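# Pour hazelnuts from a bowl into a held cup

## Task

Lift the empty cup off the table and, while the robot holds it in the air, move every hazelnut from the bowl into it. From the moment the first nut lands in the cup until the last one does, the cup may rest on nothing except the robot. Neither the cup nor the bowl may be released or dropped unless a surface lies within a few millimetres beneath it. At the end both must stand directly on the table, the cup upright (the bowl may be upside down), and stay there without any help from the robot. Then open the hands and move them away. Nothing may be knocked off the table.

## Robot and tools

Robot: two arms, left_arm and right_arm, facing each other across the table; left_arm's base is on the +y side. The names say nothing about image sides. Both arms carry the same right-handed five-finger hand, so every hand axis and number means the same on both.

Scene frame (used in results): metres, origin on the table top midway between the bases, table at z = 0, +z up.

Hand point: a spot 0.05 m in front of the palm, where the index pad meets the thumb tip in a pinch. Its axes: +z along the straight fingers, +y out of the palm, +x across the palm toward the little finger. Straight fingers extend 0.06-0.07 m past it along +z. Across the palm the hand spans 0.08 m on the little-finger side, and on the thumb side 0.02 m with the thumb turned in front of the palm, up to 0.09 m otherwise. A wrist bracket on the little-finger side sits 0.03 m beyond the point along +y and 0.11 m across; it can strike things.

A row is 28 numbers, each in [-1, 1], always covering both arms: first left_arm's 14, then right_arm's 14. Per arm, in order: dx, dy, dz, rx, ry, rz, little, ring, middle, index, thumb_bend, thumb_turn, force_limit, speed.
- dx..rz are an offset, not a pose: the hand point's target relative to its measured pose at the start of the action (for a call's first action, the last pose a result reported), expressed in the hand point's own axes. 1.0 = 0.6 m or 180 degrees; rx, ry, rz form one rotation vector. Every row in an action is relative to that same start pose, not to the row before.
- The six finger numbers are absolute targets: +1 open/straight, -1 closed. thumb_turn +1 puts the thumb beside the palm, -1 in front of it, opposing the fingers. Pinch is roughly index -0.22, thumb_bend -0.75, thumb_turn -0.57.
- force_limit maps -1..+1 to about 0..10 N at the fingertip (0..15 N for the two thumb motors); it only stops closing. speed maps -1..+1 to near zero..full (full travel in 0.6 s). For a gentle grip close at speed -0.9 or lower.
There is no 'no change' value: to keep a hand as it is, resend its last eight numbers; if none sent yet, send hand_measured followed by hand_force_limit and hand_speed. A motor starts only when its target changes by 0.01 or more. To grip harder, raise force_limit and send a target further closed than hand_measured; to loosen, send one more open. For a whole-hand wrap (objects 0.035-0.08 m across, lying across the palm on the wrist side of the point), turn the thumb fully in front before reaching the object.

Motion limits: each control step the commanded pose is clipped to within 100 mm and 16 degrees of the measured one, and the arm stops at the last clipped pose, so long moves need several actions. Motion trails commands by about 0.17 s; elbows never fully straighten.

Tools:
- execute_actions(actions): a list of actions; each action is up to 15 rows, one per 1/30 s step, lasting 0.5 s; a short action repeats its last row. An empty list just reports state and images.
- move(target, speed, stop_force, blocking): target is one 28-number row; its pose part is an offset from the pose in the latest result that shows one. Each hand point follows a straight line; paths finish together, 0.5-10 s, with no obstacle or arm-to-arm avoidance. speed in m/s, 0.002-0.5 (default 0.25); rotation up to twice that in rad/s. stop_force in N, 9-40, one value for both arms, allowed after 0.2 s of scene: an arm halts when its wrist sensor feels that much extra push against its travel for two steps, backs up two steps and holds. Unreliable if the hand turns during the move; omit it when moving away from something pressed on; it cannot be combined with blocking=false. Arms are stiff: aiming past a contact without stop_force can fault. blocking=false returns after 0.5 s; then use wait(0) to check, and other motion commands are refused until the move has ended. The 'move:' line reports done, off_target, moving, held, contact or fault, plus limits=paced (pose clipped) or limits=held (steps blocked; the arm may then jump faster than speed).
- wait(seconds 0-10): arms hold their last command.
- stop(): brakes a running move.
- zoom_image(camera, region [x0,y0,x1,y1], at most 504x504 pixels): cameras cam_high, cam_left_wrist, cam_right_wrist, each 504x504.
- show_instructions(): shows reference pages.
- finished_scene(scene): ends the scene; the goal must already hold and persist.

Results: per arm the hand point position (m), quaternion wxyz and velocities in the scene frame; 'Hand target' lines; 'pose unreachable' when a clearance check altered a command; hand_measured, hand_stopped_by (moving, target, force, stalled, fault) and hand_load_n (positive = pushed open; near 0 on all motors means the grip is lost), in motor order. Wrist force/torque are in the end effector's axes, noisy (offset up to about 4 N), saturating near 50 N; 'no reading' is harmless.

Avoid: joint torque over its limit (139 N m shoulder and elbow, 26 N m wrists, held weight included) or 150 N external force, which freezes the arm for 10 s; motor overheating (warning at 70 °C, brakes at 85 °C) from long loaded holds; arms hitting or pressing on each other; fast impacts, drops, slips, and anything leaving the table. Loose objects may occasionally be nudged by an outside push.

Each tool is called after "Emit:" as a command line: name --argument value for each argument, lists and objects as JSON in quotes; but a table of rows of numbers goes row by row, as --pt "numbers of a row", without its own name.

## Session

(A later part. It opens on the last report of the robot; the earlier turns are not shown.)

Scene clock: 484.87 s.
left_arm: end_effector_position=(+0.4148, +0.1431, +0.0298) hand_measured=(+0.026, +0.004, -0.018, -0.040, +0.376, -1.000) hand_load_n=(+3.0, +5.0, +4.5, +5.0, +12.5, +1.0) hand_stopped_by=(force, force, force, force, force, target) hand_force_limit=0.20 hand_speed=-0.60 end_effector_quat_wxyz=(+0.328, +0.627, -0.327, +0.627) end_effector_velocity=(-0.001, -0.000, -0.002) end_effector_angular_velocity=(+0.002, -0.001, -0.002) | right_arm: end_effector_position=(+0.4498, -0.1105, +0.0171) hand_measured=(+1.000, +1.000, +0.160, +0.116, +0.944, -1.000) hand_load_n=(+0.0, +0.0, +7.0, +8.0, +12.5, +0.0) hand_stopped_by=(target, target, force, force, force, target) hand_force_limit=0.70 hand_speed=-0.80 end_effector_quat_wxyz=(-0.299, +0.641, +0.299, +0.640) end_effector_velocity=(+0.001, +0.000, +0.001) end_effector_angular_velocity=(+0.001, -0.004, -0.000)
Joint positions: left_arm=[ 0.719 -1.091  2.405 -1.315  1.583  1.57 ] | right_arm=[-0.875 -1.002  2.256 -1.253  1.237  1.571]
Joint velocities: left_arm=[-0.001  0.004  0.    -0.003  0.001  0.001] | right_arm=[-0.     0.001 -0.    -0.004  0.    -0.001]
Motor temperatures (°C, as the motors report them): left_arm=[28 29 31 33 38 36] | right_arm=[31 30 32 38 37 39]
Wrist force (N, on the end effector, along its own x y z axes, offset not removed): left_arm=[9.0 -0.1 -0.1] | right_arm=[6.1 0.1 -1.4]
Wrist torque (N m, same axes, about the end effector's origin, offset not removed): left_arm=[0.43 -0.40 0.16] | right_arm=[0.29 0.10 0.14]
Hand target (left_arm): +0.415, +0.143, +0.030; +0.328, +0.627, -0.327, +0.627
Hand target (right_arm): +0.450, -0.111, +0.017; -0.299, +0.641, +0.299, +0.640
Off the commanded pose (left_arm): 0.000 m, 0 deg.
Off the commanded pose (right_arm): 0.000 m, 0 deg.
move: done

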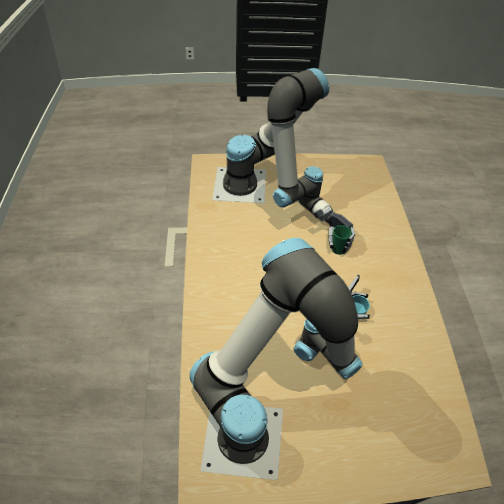

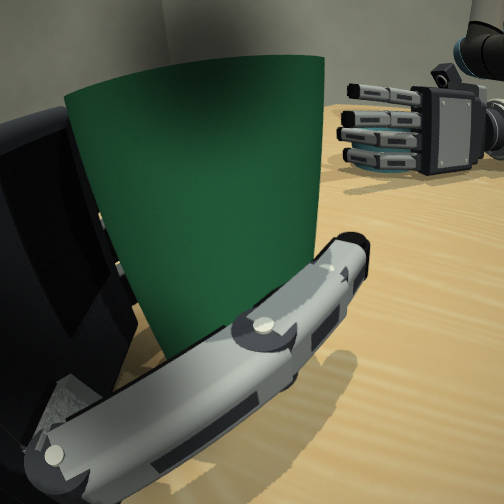

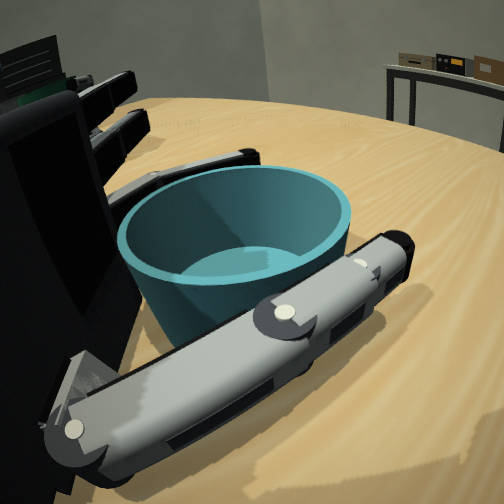

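Both are in contact with the table (forces 9 N and 6 N upward). Opening the hands, then retreating.

Emit:
move --target '[0.0007,0,0,0,0,0,1,1,1,1,1,-1,0.2,0,0.0007,0,0,0,0,0,1,1,1,1,1,-1,0.7,0]' --speed 0.02

Emit:
move --target '[0.02,-0.04,-0.13,0,0,0,1,1,1,1,1,-1,0.2,0,0.03,-0.015,-0.12,0,0,0,1,1,1,1,1,-1,0.7,0]' --speed 0.1

Scene clock: 493.27 s.
left_arm: end_effector_position=(+0.4148, +0.1430, +0.0302) hand_measured=(+1.000, +1.000, +1.000, +1.000, +1.000, -1.000) hand_load_n=(+0.0, +0.0, +0.0, +0.0, +0.0, +0.0) hand_stopped_by=(target, target, target, target, target, target) hand_force_limit=0.20 hand_speed=0.00 end_effector_quat_wxyz=(+0.328, +0.627, -0.327, +0.627) end_effector_velocity=(-0.000, +0.000, -0.000) end_effector_angular_velocity=(+0.001, +0.000, +0.001) | right_arm: end_effector_position=(+0.4498, -0.1105, +0.0175) hand_measured=(+1.000, +1.000, +1.000, +1.000, +1.000, -1.000) hand_load_n=(+0.0, +0.0, +0.0, +0.0, +0.0, +0.0) hand_stopped_by=(target, target, target, target, target, target) hand_force_limit=0.70 hand_speed=0.00 end_effector_quat_wxyz=(-0.299, +0.641, +0.299, +0.640) end_effector_velocity=(+0.001, -0.000, +0.001) end_effector_angular_velocity=(+0.001, -0.001, -0.001)
Joint positions: left_arm=[ 0.719 -1.093  2.405 -1.313  1.583  1.57 ] | right_arm=[-0.875 -1.003  2.256 -1.252  1.237  1.571]
Joint velocities: left_arm=[-0.    -0.     0.001  0.001 -0.001  0.   ] | right_arm=[-0.001 -0.002 -0.    -0.    -0.     0.   ]
Motor temperatures (°C, as the motors report them): left_arm=[28 29 31 33 38 36] | right_arm=[31 30 32 38 37 39]
Wrist force (N, on the end effector, along its own x y z axes, offset not removed): left_arm=[0.3 -0.1 -0.3] | right_arm=[-1.2 1.6 0.5]
Wrist torque (N m, same axes, about the end effector's origin, offset not removed): left_arm=[0.05 -0.25 0.12] | right_arm=[0.38 0.12 -0.04]
Hand target (left_arm): +0.415, +0.143, +0.030; +0.328, +0.627, -0.327, +0.627
Hand target (right_arm): +0.450, -0.111, +0.018; -0.299, +0.641, +0.299, +0.640
Off the commanded pose (left_arm): 0.000 m, 0 deg.
Off the commanded pose (right_arm): 0.000 m, 0 deg.
move: done

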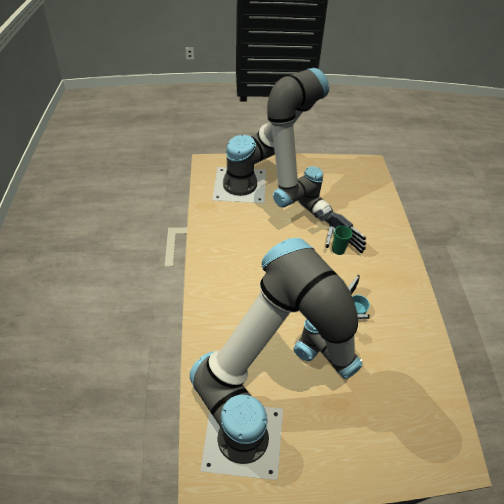

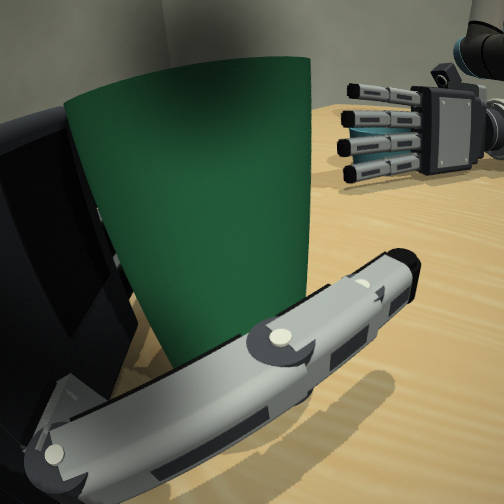

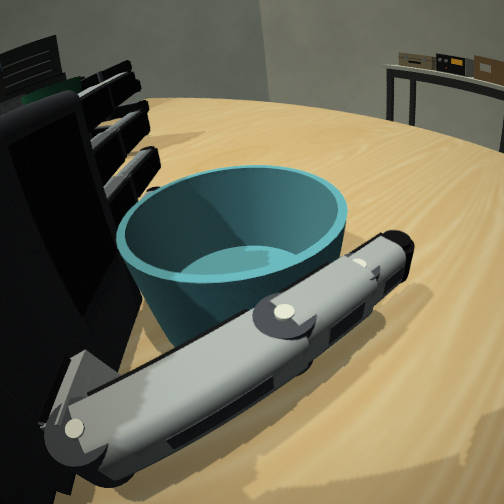

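Scene clock: 494.57 s.
left_arm: end_effector_position=(+0.3898, +0.2205, +0.0420) hand_measured=(+1.000, +1.000, +1.000, +1.000, +1.000, -1.000) hand_load_n=(+0.0, +0.0, +0.0, +0.0, +0.0, +0.0) hand_stopped_by=(target, target, target, target, target, target) hand_force_limit=0.20 hand_speed=0.00 end_effector_quat_wxyz=(+0.328, +0.627, -0.327, +0.627) end_effector_velocity=(-0.001, +0.003, +0.000) end_effector_angular_velocity=(+0.001, +0.003, +0.001) | right_arm: end_effector_position=(+0.3967, -0.1596, +0.0356) hand_measured=(+1.000, +1.000, +1.000, +1.000, +1.000, -1.000) hand_load_n=(+0.0, +0.0, +0.0, +0.0, +0.0, +0.0) hand_stopped_by=(target, target, target, target, target, target) hand_force_limit=0.70 hand_speed=0.00 end_effector_quat_wxyz=(-0.299, +0.641, +0.299, +0.640) end_effector_velocity=(-0.002, -0.001, +0.000) end_effector_angular_velocity=(+0.001, +0.001, +0.001)
Joint positions: left_arm=[ 0.828 -1.19   2.566 -1.376  1.691  1.57 ] | right_arm=[-0.929 -1.133  2.464 -1.33   1.183  1.571]
Joint velocities: left_arm=[ 0.007 -0.004  0.005  0.002  0.005 -0.002] | right_arm=[-0.002 -0.003  0.006 -0.003 -0.003  0.002]
Motor temperatures (°C, as the motors report them): left_arm=[28 29 31 33 38 36] | right_arm=[31 30 32 38 37 39]
Wrist force (N, on the end effector, along its own x y z axes, offset not removed): left_arm=[-1.1 1.7 -0.8] | right_arm=[-1.7 0.7 -0.1]
Wrist torque (N m, same axes, about the end effector's origin, offset not removed): left_arm=[0.40 0.08 0.12] | right_arm=[0.11 0.19 -0.12]
Hand target (left_arm): +0.390, +0.221, +0.042; +0.328, +0.627, -0.327, +0.627
Hand target (right_arm): +0.397, -0.160, +0.036; -0.299, +0.641, +0.299, +0.640
Off the commanded pose (left_arm): 0.000 m, 0 deg.
Off the commanded pose (right_arm): 0.000 m, 0 deg.
move: done

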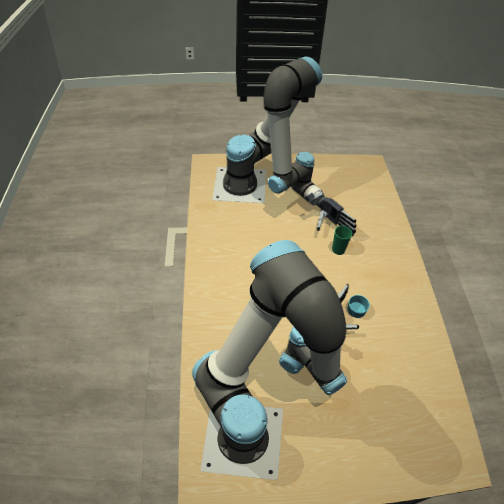

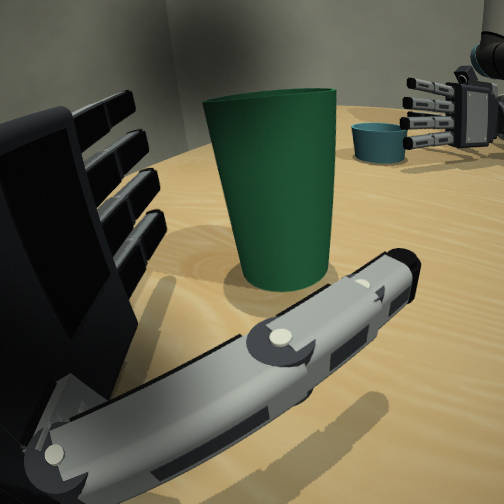

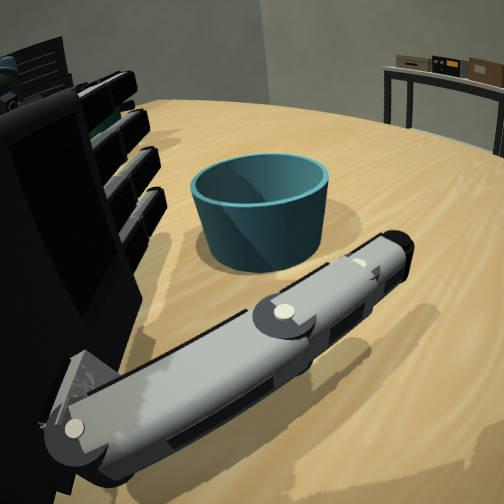

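Both stand upright on the table. Raising the hands clear.

Emit:
move --target '[0.33,-0.03,-0.02,0,0,0,1,1,1,1,1,-1,0.2,0,0.27,-0.03,-0.02,0,0,0,1,1,1,1,1,-1,0.7,0]' --speed 0.25

Scene clock: 498.37 s.
left_arm: end_effector_position=(+0.3973, +0.2407, +0.2394) hand_measured=(+1.000, +1.000, +1.000, +1.000, +1.000, -1.000) hand_load_n=(+0.0, +0.0, +0.0, +0.0, +0.0, +0.0) hand_stopped_by=(target, target, target, target, target, target) hand_force_limit=0.20 hand_speed=0.00 end_effector_quat_wxyz=(+0.328, +0.626, -0.327, +0.627) end_effector_velocity=(+0.000, +0.000, +0.002) end_effector_angular_velocity=(+0.008, +0.004, +0.001) | right_arm: end_effector_position=(+0.3755, -0.1569, +0.1973) hand_measured=(+1.000, +1.000, +1.000, +1.000, +1.000, -1.000) hand_load_n=(+0.0, +0.0, +0.0, +0.0, +0.0, +0.0) hand_stopped_by=(target, target, target, target, target, target) hand_force_limit=0.70 hand_speed=0.00 end_effector_quat_wxyz=(-0.299, +0.641, +0.299, +0.641) end_effector_velocity=(-0.001, +0.000, +0.002) end_effector_angular_velocity=(-0.003, +0.004, +0.001)
Joint positions: left_arm=[ 0.911 -1.803  2.358 -0.556  1.774  1.57 ] | right_arm=[-0.882 -1.648  2.367 -0.718  1.23   1.571]
Joint velocities: left_arm=[ 0.    -0.004 -0.011  0.023 -0.     0.003] | right_arm=[ 0.002 -0.006 -0.006  0.017  0.001 -0.   ]
Motor temperatures (°C, as the motors report them): left_arm=[28 29 31 33 38 36] | right_arm=[31 30 32 38 37 39]
Wrist force (N, on the end effector, along its own x y z axes, offset not removed): left_arm=[0.4 1.2 -1.8] | right_arm=[-0.2 0.0 0.4]
Wrist torque (N m, same axes, about the end effector's origin, offset not removed): left_arm=[0.50 -0.15 0.23] | right_arm=[-0.08 -0.03 0.03]
Hand target (left_arm): +0.397, +0.241, +0.240; +0.328, +0.627, -0.327, +0.627
Hand target (right_arm): +0.375, -0.157, +0.197; -0.299, +0.641, +0.299, +0.640
Off the commanded pose (left_arm): 0.001 m, 0 deg.
Off the commanded pose (right_arm): 0.000 m, 0 deg.
move: done

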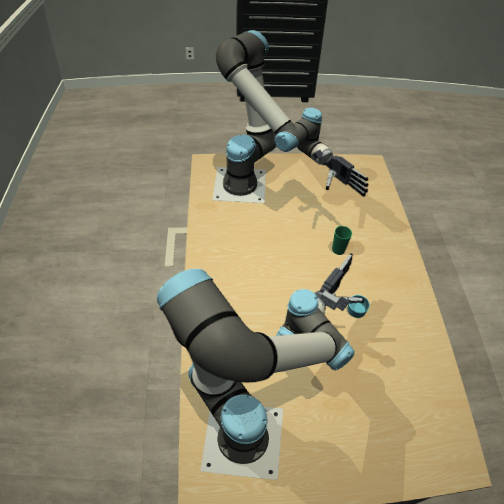

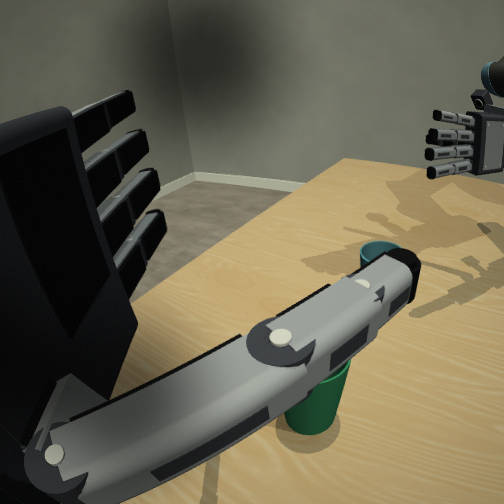

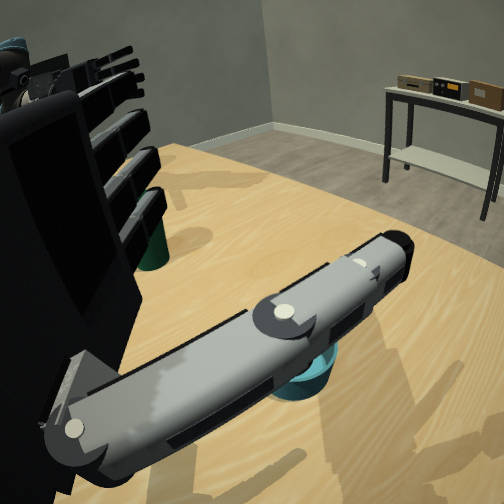

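Emit:
finished_scene --scene 2

The scene is finished: the task was done.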